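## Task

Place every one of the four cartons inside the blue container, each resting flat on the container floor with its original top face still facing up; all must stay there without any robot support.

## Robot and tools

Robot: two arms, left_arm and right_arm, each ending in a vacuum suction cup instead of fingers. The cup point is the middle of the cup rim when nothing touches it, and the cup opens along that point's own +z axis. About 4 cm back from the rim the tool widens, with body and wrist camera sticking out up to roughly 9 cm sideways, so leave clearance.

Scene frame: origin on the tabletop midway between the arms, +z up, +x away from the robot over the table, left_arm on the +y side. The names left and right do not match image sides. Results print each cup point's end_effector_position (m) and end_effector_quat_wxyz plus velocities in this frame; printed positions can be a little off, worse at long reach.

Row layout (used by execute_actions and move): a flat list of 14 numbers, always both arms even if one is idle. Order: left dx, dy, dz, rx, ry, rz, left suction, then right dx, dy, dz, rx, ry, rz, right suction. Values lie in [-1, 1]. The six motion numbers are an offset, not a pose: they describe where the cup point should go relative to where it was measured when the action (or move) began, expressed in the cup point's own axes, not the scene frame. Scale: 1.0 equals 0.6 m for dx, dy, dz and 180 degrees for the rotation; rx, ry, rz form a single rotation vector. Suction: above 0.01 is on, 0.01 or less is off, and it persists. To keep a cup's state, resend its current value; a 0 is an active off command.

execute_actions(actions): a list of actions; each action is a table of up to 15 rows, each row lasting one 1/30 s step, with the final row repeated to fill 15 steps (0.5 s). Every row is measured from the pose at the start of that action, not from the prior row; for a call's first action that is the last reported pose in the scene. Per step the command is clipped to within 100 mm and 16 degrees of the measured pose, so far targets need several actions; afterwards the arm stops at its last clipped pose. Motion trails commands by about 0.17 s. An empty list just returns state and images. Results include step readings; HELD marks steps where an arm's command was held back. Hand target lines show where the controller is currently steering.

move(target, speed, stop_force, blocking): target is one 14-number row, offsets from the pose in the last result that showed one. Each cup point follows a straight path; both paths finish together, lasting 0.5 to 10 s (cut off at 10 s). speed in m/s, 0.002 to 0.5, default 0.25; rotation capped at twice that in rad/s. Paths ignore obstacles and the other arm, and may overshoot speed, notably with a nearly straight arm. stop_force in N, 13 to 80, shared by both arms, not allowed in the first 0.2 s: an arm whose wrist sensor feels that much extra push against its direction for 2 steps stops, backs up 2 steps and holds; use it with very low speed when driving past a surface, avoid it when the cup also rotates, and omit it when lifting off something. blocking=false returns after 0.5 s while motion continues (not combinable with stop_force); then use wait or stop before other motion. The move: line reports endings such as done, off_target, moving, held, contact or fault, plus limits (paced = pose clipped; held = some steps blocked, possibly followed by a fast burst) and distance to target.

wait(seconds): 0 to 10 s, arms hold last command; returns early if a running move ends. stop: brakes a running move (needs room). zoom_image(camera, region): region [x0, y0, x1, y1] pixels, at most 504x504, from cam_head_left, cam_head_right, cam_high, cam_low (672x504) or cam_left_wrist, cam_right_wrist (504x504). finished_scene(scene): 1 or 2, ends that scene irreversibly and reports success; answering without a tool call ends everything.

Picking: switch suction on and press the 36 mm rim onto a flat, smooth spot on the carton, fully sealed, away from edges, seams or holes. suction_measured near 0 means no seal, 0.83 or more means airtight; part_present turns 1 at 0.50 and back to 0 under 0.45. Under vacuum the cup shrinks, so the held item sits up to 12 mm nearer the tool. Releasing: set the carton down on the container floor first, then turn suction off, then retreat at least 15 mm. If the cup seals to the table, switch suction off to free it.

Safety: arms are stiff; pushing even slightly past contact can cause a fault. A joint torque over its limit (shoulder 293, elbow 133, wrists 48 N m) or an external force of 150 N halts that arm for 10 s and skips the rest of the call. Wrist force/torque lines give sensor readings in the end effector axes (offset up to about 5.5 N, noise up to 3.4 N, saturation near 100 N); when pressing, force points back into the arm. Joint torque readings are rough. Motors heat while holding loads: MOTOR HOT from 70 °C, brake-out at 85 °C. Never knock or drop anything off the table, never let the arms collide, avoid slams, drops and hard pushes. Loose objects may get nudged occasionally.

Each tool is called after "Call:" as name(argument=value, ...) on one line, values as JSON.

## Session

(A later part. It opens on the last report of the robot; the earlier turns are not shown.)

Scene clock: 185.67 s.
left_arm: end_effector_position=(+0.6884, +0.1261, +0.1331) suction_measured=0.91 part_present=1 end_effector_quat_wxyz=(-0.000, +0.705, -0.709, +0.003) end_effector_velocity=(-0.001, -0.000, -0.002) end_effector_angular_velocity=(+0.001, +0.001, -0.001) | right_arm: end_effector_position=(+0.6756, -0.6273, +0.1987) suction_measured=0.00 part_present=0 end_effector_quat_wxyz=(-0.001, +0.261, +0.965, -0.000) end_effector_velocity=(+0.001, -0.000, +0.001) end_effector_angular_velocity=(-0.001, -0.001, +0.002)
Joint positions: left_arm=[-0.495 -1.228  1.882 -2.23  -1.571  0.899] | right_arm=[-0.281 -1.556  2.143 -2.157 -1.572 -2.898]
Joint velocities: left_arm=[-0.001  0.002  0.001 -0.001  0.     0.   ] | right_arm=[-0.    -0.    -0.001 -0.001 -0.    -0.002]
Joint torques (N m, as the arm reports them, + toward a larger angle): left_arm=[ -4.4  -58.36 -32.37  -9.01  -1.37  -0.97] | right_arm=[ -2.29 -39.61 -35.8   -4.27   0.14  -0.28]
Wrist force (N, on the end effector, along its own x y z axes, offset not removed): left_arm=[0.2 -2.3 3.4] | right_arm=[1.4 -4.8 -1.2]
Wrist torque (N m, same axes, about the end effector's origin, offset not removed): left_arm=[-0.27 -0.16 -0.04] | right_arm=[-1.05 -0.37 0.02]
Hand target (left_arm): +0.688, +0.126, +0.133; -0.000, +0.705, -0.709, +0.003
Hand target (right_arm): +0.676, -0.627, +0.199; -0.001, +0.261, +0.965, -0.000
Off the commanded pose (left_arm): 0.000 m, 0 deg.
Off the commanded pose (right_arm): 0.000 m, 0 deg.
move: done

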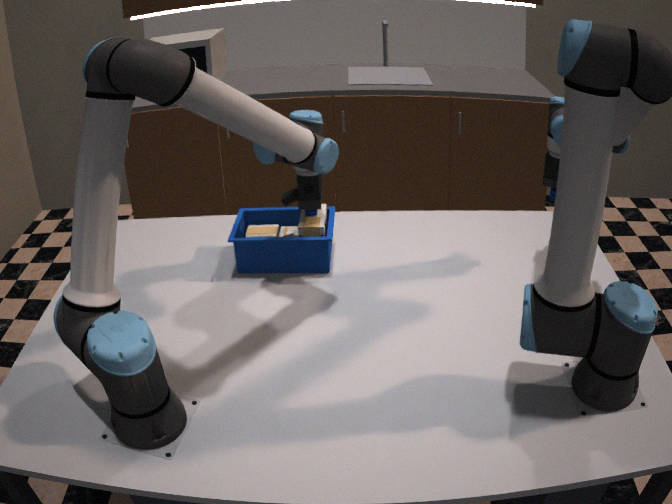

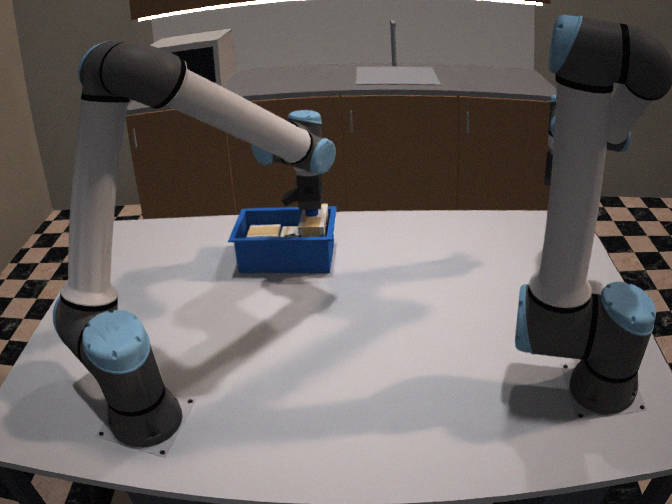

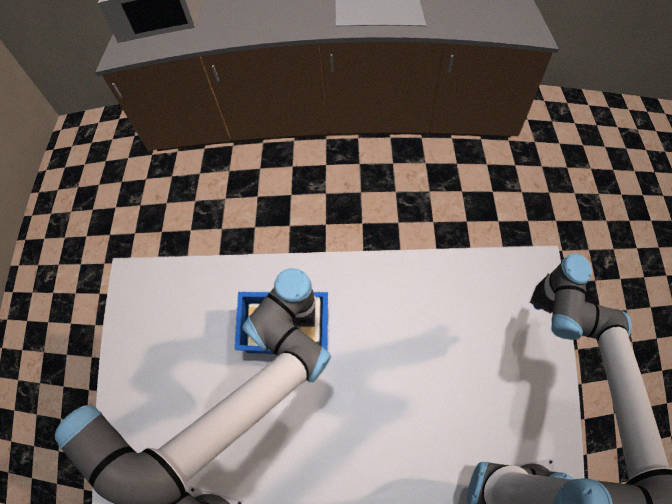

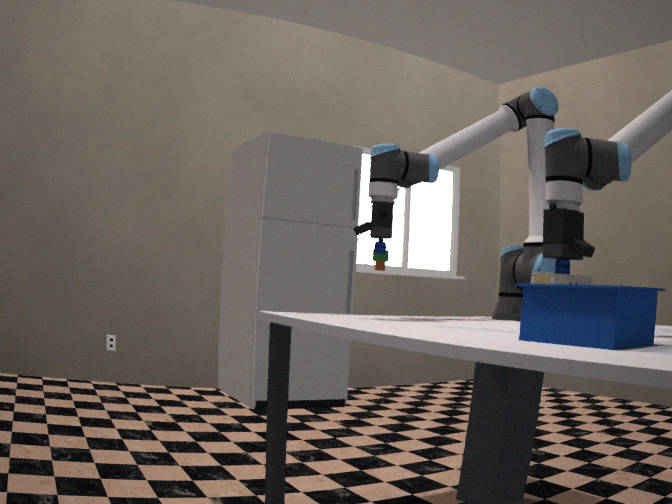

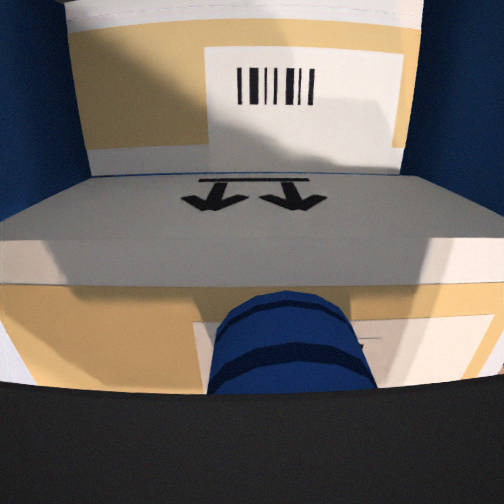

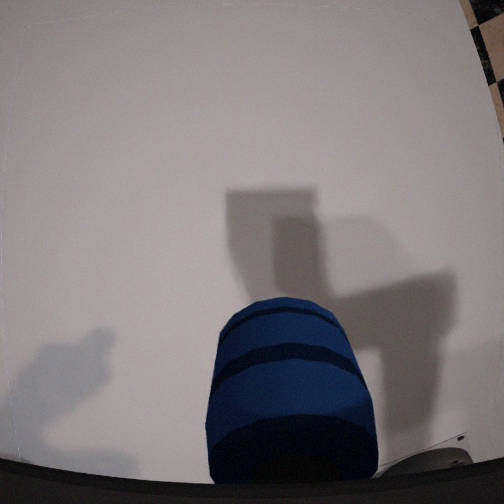

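Gap is tiny; back off 2 mm, shift −x 3 mm first.

Call:
move(target=[0.004,0.005,0,0,0,0,1,0,0,0,0,0,0,0], speed=0.03)

Call:
move(target=[0,0,0.095,0,0,0,1,0,0,0,0,0,0,0], speed=0.03, stop_force=13)

Call:
move(target=[0,0,0.025,0,0,0,1,0,0,0,0,0,0,0], speed=0.008, stop_force=13)

Scene clock: 191.37 s.
left_arm: end_effector_position=(+0.6854, +0.1238, +0.1330) suction_measured=0.91 part_present=1 end_effector_quat_wxyz=(-0.000, +0.705, -0.709, +0.003) end_effector_velocity=(-0.001, -0.001, +0.001) end_effector_angular_velocity=(-0.000, -0.001, +0.000) | right_arm: end_effector_position=(+0.6756, -0.6273, +0.1987) suction_measured=0.00 part_present=0 end_effector_quat_wxyz=(-0.001, +0.261, +0.965, -0.000) end_effector_velocity=(+0.000, -0.001, +0.000) end_effector_angular_velocity=(-0.001, -0.001, +0.000)
Joint positions: left_arm=[-0.5   -1.23   1.885 -2.231 -1.571  0.894] | right_arm=[-0.281 -1.556  2.143 -2.157 -1.572 -2.898]
Joint velocities: left_arm=[-0.002 -0.002  0.001  0.     0.    -0.002] | right_arm=[-0.001 -0.     0.    -0.001 -0.    -0.001]
Joint torques (N m, as the arm reports them, + toward a larger angle): left_arm=[ -9.44 -95.98 -32.15  -8.94   0.71  -2.45] | right_arm=[ -1.24 -40.64 -35.96  -4.3    0.08  -0.08]
Wrist force (N, on the end effector, along its own x y z axes, offset not removed): left_arm=[2.5 -0.2 4.9] | right_arm=[3.6 -2.9 2.8]
Wrist torque (N m, same axes, about the end effector's origin, offset not removed): left_arm=[0.13 -0.60 -0.12] | right_arm=[-0.54 -0.81 -0.07]
Hand target (left_arm): +0.685, +0.124, +0.133; -0.000, +0.705, -0.709, +0.003
Hand target (right_arm): +0.676, -0.627, +0.199; -0.001, +0.261, +0.965, -0.000
Off the commanded pose (left_arm): 0.000 m, 0 deg.
Off the commanded pose (right_arm): 0.000 m, 0 deg.
move: done

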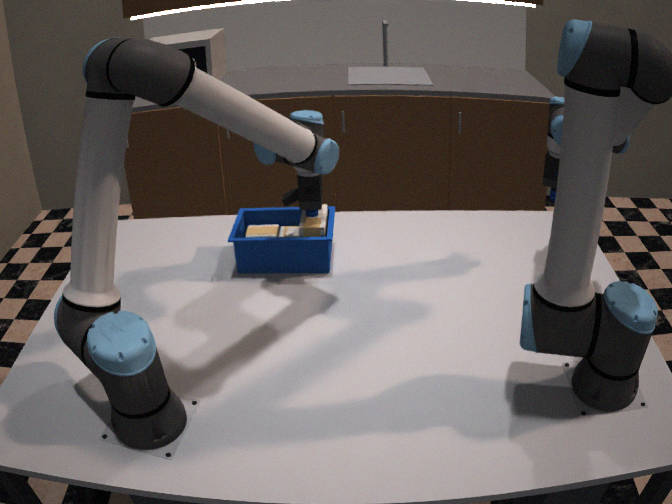

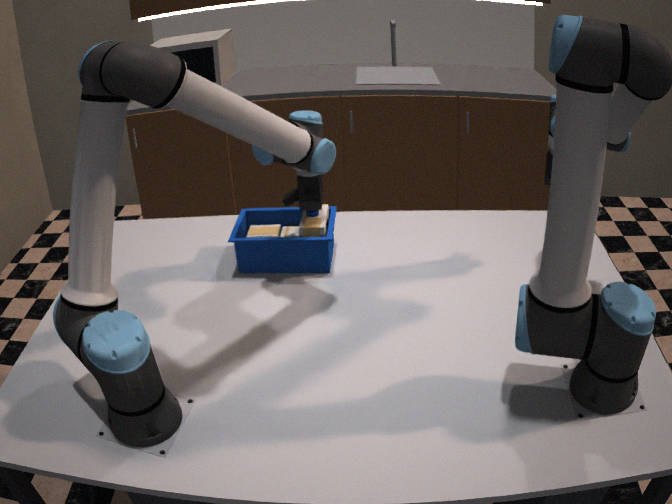

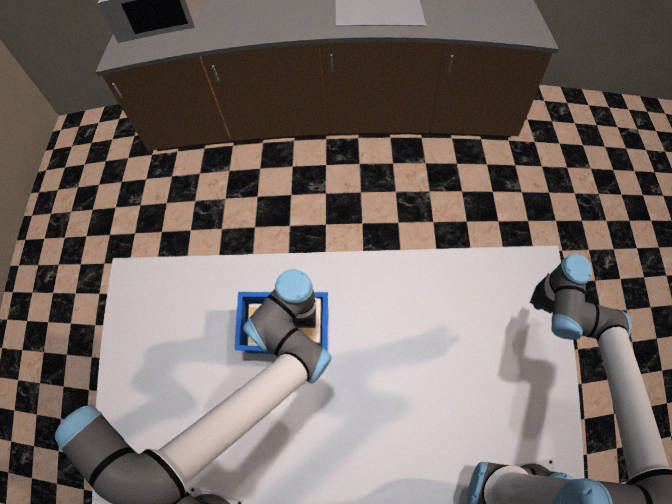

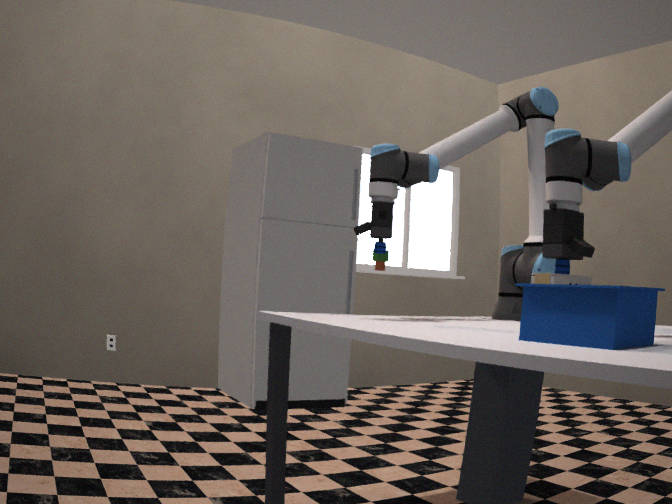

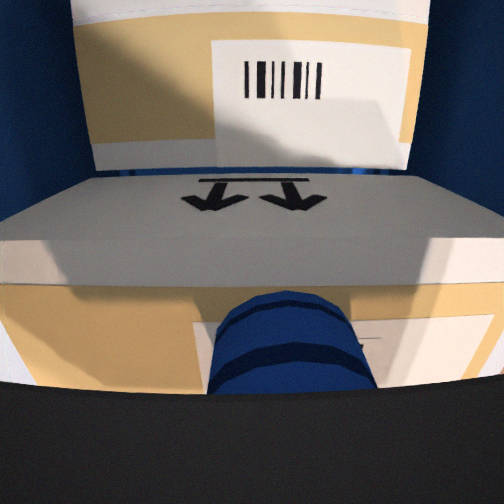

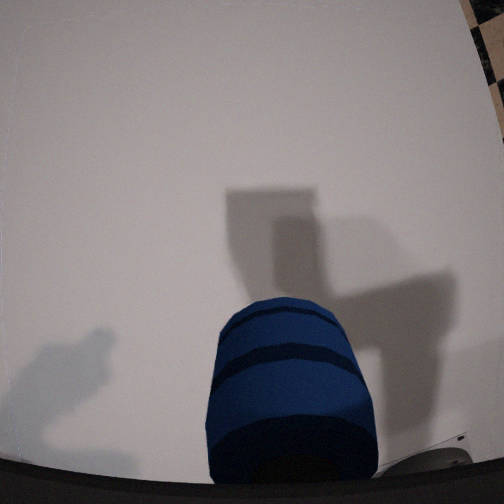

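Scene clock: 193.60 s.
left_arm: end_effector_position=(+0.6856, +0.1237, +0.0762) suction_measured=0.91 part_present=1 end_effector_quat_wxyz=(-0.000, +0.705, -0.709, +0.003) end_effector_velocity=(+0.000, -0.001, -0.002) end_effector_angular_velocity=(-0.001, -0.001, +0.000) | right_arm: end_effector_position=(+0.6756, -0.6273, +0.1987) suction_measured=0.00 part_present=0 end_effector_quat_wxyz=(-0.001, +0.261, +0.965, -0.000) end_effector_velocity=(-0.001, +0.000, -0.000) end_effector_angular_velocity=(+0.001, +0.002, -0.001)
Joint positions: left_arm=[-0.5   -1.166  1.919 -2.329 -1.571  0.894] | right_arm=[-0.281 -1.556  2.143 -2.157 -1.572 -2.898]
Joint velocities: left_arm=[-0.     0.002  0.001 -0.005 -0.    -0.   ] | right_arm=[-0.     0.    -0.     0.002  0.     0.001]
Joint torques (N m, as the arm reports them, + toward a larger angle): left_arm=[ 10.72 -59.04 -28.1   -8.1    0.9    2.46] | right_arm=[ -0.63 -38.34 -36.77  -4.06  -0.2   -0.07]
Wrist force (N, on the end effector, along its own x y z axes, offset not removed): left_arm=[-2.4 0.1 4.1] | right_arm=[2.3 -6.5 0.9]
Wrist torque (N m, same axes, about the end effector's origin, offset not removed): left_arm=[0.01 -0.08 -0.10] | right_arm=[-1.29 -0.79 -0.10]
Hand target (left_arm): +0.686, +0.124, +0.076; -0.000, +0.705, -0.709, +0.003
Hand target (right_arm): +0.676, -0.627, +0.199; -0.001, +0.261, +0.965, -0.000
Off the commanded pose (left_arm): 0.000 m, 0 deg.
Off the commanded pose (right_arm): 0.000 m, 0 deg.
move: done

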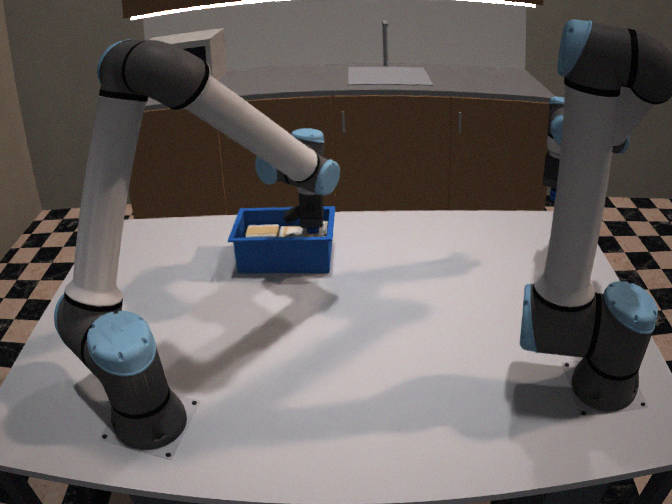

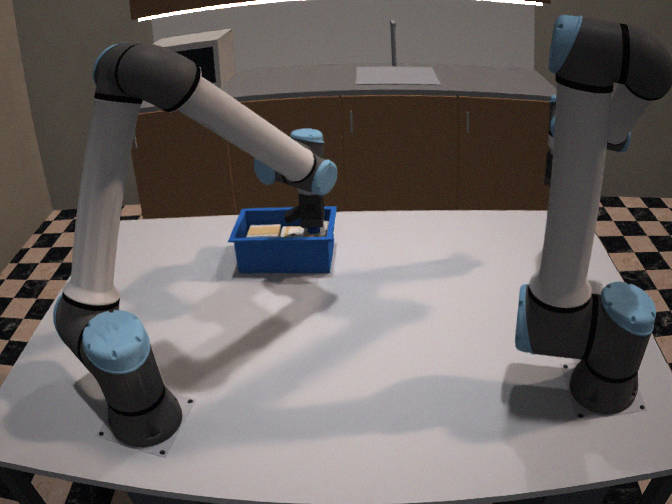

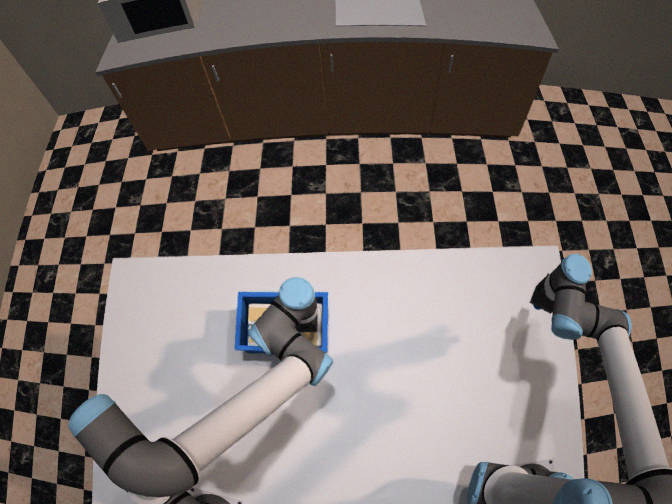

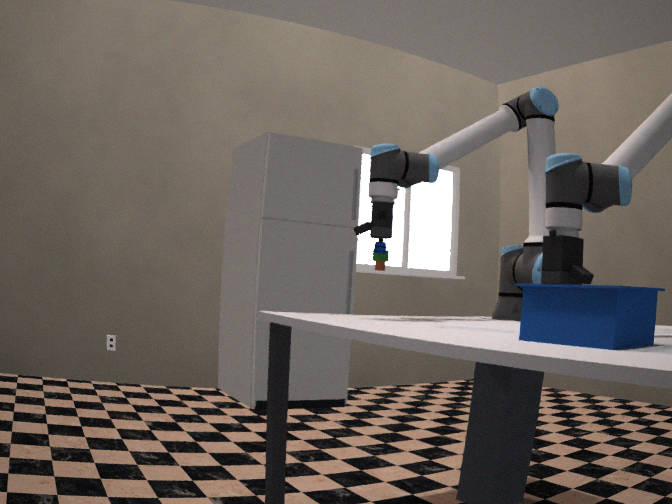

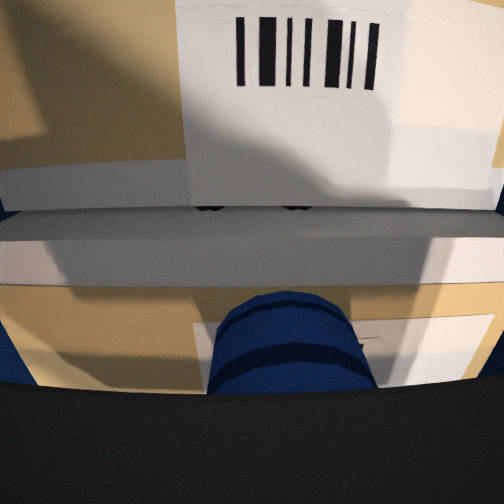

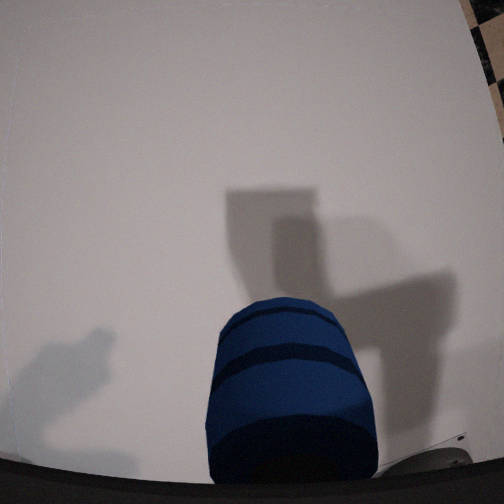

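Scene clock: 195.07 s.
left_arm: end_effector_position=(+0.6857, +0.1237, +0.0674) suction_measured=0.91 part_present=1 end_effector_quat_wxyz=(-0.000, +0.705, -0.709, +0.003) end_effector_velocity=(-0.001, +0.001, +0.000) end_effector_angular_velocity=(+0.004, +0.003, +0.000) | right_arm: end_effector_position=(+0.6756, -0.6273, +0.1987) suction_measured=0.00 part_present=0 end_effector_quat_wxyz=(-0.001, +0.261, +0.965, -0.000) end_effector_velocity=(+0.000, -0.001, +0.001) end_effector_angular_velocity=(-0.001, -0.001, -0.000)
Joint positions: left_arm=[-0.5   -1.156  1.924 -2.344 -1.571  0.894] | right_arm=[-0.281 -1.556  2.143 -2.157 -1.572 -2.898]
Joint velocities: left_arm=[ 0.    -0.001 -0.     0.007  0.001 -0.   ] | right_arm=[-0.001 -0.    -0.001 -0.    -0.001 -0.001]
Joint torques (N m, as the arm reports them, + toward a larger angle): left_arm=[  3.11 -75.61 -35.48   0.07   0.07   2.34] | right_arm=[  2.09 -44.52 -34.95  -4.42  -0.11   0.04]
Wrist force (N, on the end effector, along its own x y z axes, offset not removed): left_arm=[-7.8 5.4 -27.9] | right_arm=[-0.1 0.4 -1.9]
Wrist torque (N m, same axes, about the end effector's origin, offset not removed): left_arm=[0.31 -0.46 -0.22] | right_arm=[-0.23 -0.08 -0.01]
Hand target (left_arm): +0.686, +0.124, +0.068; -0.000, +0.705, -0.709, +0.003
Hand target (right_arm): +0.676, -0.627, +0.199; -0.001, +0.261, +0.965, -0.000
Off the commanded pose (left_arm): 0.006 m, 0 deg.
Off the commanded pose (right_arm): 0.000 m, 0 deg.
move: contact (left_arm)

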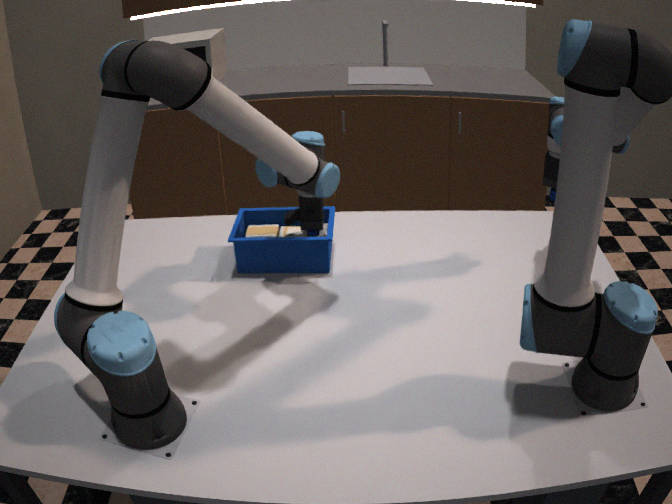

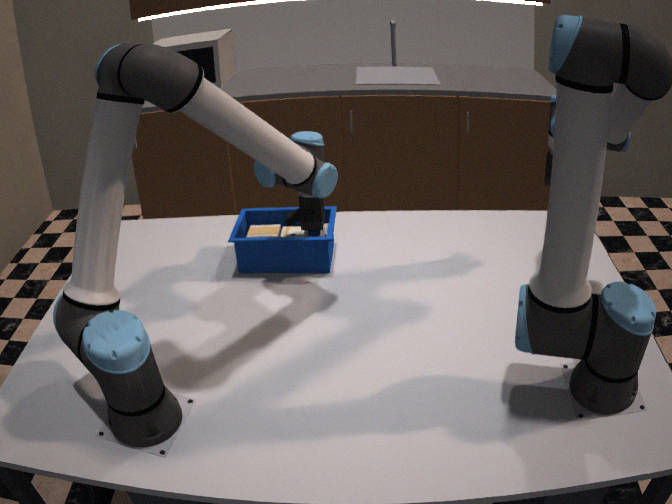

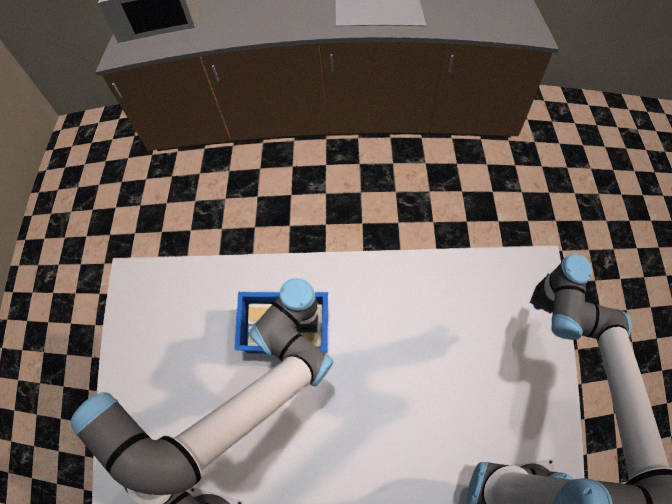

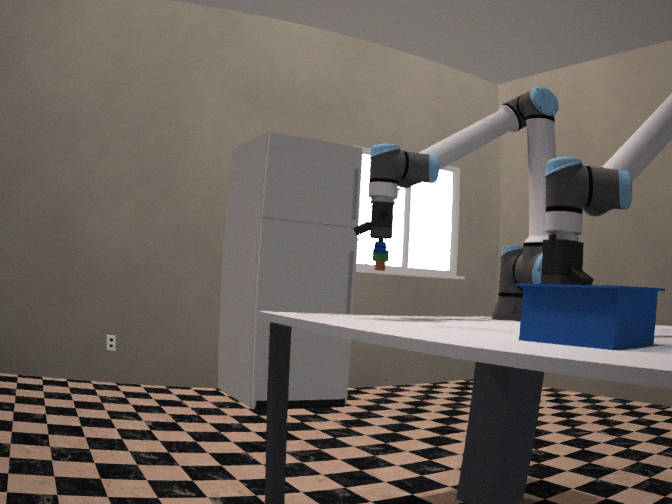

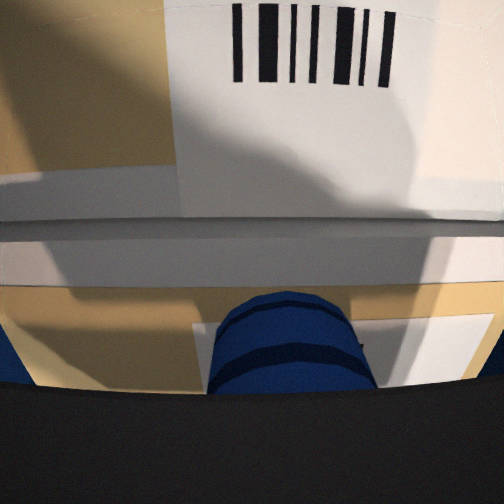

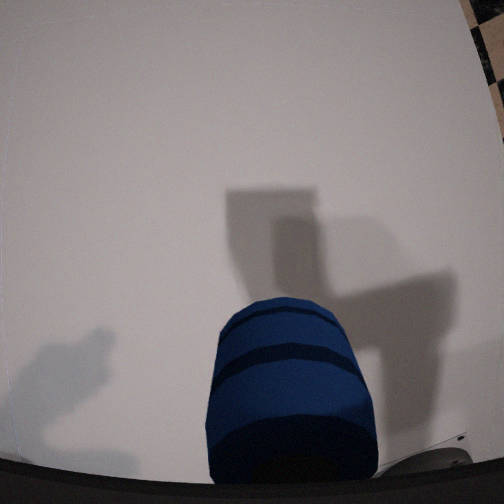

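Call:
execute_actions(actions=[[[0,0,-0.003,0,0,0,0,0,0,0,0,0,0,0]]])

Call:
move(target=[0,0,-0.2,0,0,0,0,0,0,0,0,0,0,0], speed=0.2)

Scene clock: 198.13 s.
left_arm: end_effector_position=(+0.6856, +0.1237, +0.0692) suction_measured=0.00 part_present=0 end_effector_quat_wxyz=(-0.000, +0.705, -0.709, +0.003) end_effector_velocity=(-0.000, -0.000, -0.000) end_effector_angular_velocity=(+0.001, +0.000, -0.001) | right_arm: end_effector_position=(+0.6756, -0.6273, +0.1987) suction_measured=0.00 part_present=0 end_effector_quat_wxyz=(-0.001, +0.261, +0.965, -0.000) end_effector_velocity=(-0.000, -0.000, -0.000) end_effector_angular_velocity=(+0.000, +0.000, -0.003)
Joint positions: left_arm=[-0.5   -1.158  1.923 -2.341 -1.571  0.894] | right_arm=[-0.281 -1.556  2.143 -2.157 -1.572 -2.898]
Joint velocities: left_arm=[-0.001  0.    -0.     0.     0.     0.001] | right_arm=[-0.001 -0.     0.    -0.     0.     0.002]
Joint torques (N m, as the arm reports them, + toward a larger angle): left_arm=[  0.42 -85.53 -35.25   1.35   0.61   2.4 ] | right_arm=[  1.01 -41.9  -35.14  -4.18  -0.25  -0.32]
Wrist force (N, on the end effector, along its own x y z axes, offset not removed): left_arm=[-2.9 -2.7 -12.9] | right_arm=[1.2 -3.9 2.5]
Wrist torque (N m, same axes, about the end effector's origin, offset not removed): left_arm=[-0.35 0.13 -0.14] | right_arm=[-0.84 -0.42 0.10]
Hand target (left_arm): +0.686, +0.124, +0.069; -0.000, +0.705, -0.709, +0.003
Hand target (right_arm): +0.676, -0.627, +0.199; -0.001, +0.261, +0.965, -0.000
Off the commanded pose (left_arm): 0.000 m, 0 deg.
Off the commanded pose (right_arm): 0.000 m, 0 deg.
Step readings (end_effector_position):
0: left_arm (+0.6856, +0.1237, +0.0678) | right_arm (+0.6756, -0.6273, +0.1987)
1: left_arm (+0.6856, +0.1237, +0.0678) | right_arm (+0.6756, -0.6273, +0.1987)
2: left_arm (+0.6857, +0.1237, +0.0680) | right_arm (+0.6756, -0.6273, +0.1987)
4: left_arm (+0.6857, +0.1236, +0.0687) | right_arm (+0.6756, -0.6273, +0.1987)
8: left_arm (+0.6857, +0.1236, +0.0692) | right_arm (+0.6756, -0.6273, +0.1987)
15: end_effector_position above

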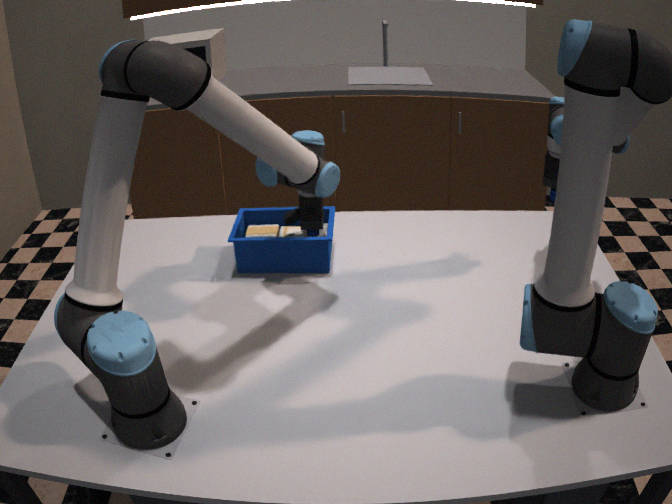

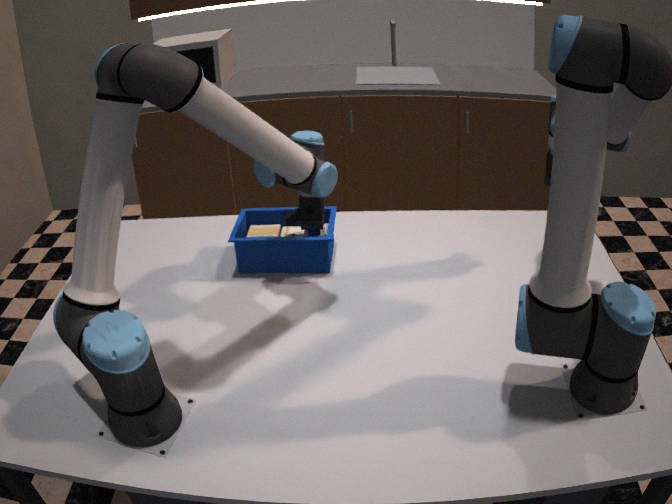

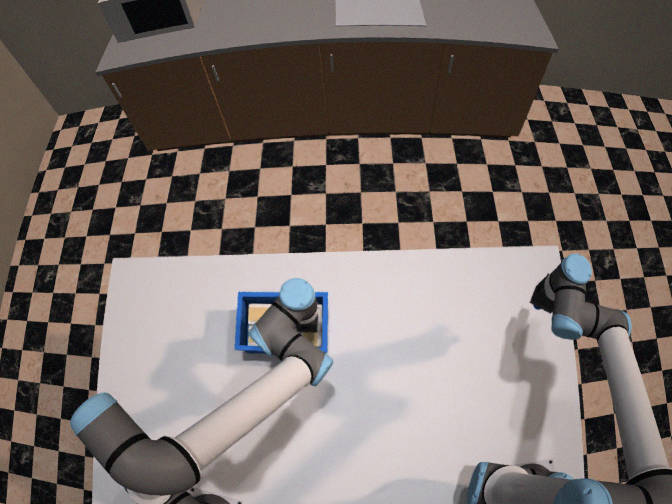

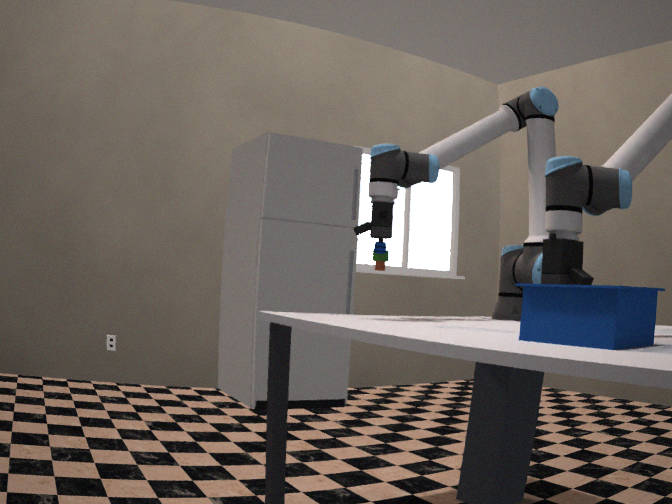

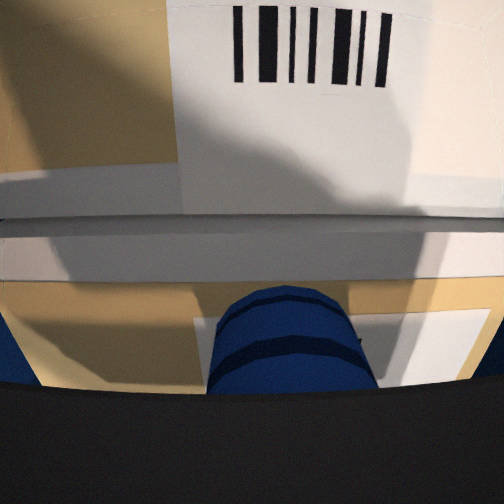

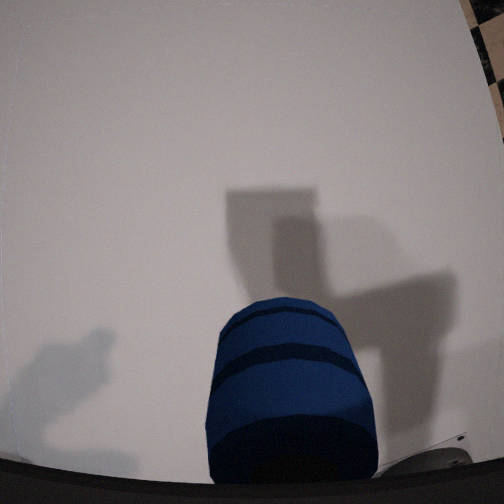

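Scene clock: 199.27 s.
left_arm: end_effector_position=(+0.6853, +0.1240, +0.1890) suction_measured=0.00 part_present=0 end_effector_quat_wxyz=(-0.000, +0.705, -0.709, +0.003) end_effector_velocity=(-0.001, -0.001, +0.002) end_effector_angular_velocity=(+0.001, +0.001, -0.000) | right_arm: end_effector_position=(+0.6756, -0.6273, +0.1987) suction_measured=0.00 part_present=0 end_effector_quat_wxyz=(-0.001, +0.261, +0.965, -0.000) end_effector_velocity=(-0.001, -0.000, -0.000) end_effector_angular_velocity=(-0.001, +0.001, +0.002)
Joint positions: left_arm=[-0.5   -1.285  1.843 -2.134 -1.571  0.894] | right_arm=[-0.281 -1.556  2.143 -2.157 -1.572 -2.898]
Joint velocities: left_arm=[-0.001 -0.001 -0.002  0.005  0.    -0.001] | right_arm=[-0.    -0.     0.001  0.001 -0.001 -0.002]
Joint torques (N m, as the arm reports them, + toward a larger angle): left_arm=[-11.16 -89.81 -47.64  -0.59   0.02  -3.25] | right_arm=[  0.67 -40.62 -35.72  -3.87  -0.11  -0.06]
Wrist force (N, on the end effector, along its own x y z axes, offset not removed): left_arm=[2.6 -1.4 0.5] | right_arm=[1.9 -4.8 4.6]
Wrist torque (N m, same axes, about the end effector's origin, offset not removed): left_arm=[-0.20 -0.65 -0.08] | right_arm=[-0.86 -0.58 -0.08]
Hand target (left_arm): +0.685, +0.124, +0.189; -0.000, +0.705, -0.709, +0.003
Hand target (right_arm): +0.676, -0.627, +0.199; -0.001, +0.261, +0.965, -0.000
Off the commanded pose (left_arm): 0.000 m, 0 deg.
Off the commanded pose (right_arm): 0.000 m, 0 deg.
move: done

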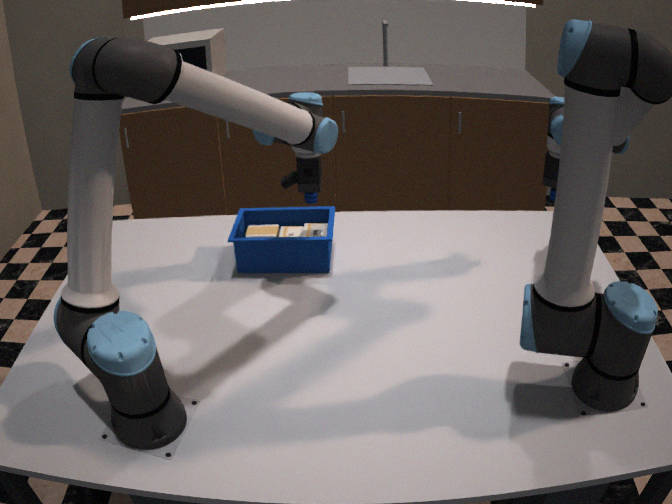

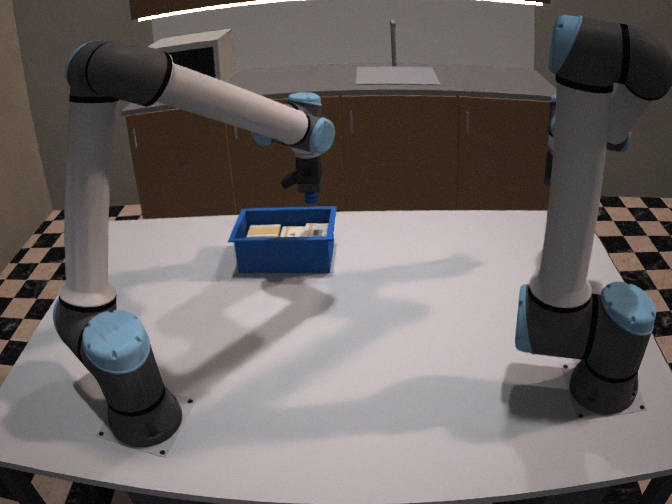

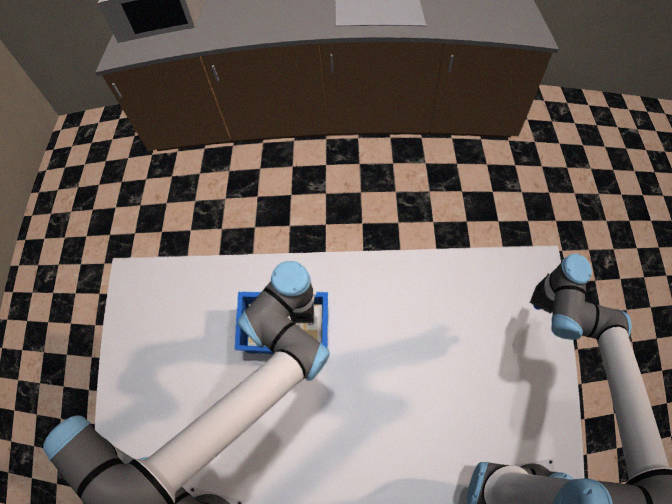

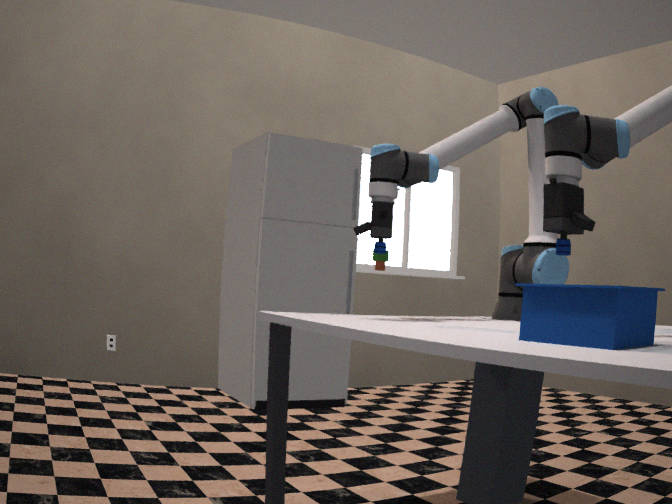

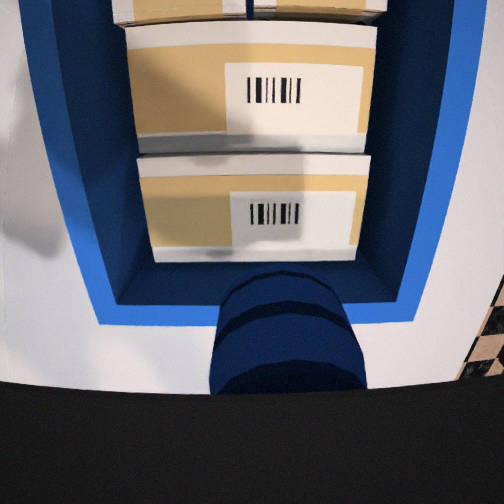

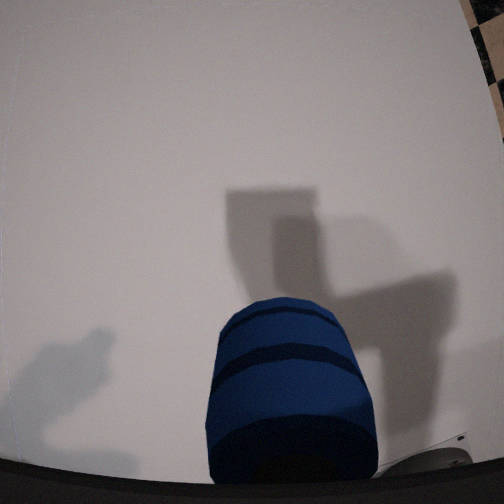

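Call:
finished_scene(scene=2)

The scene is finished: the task was done.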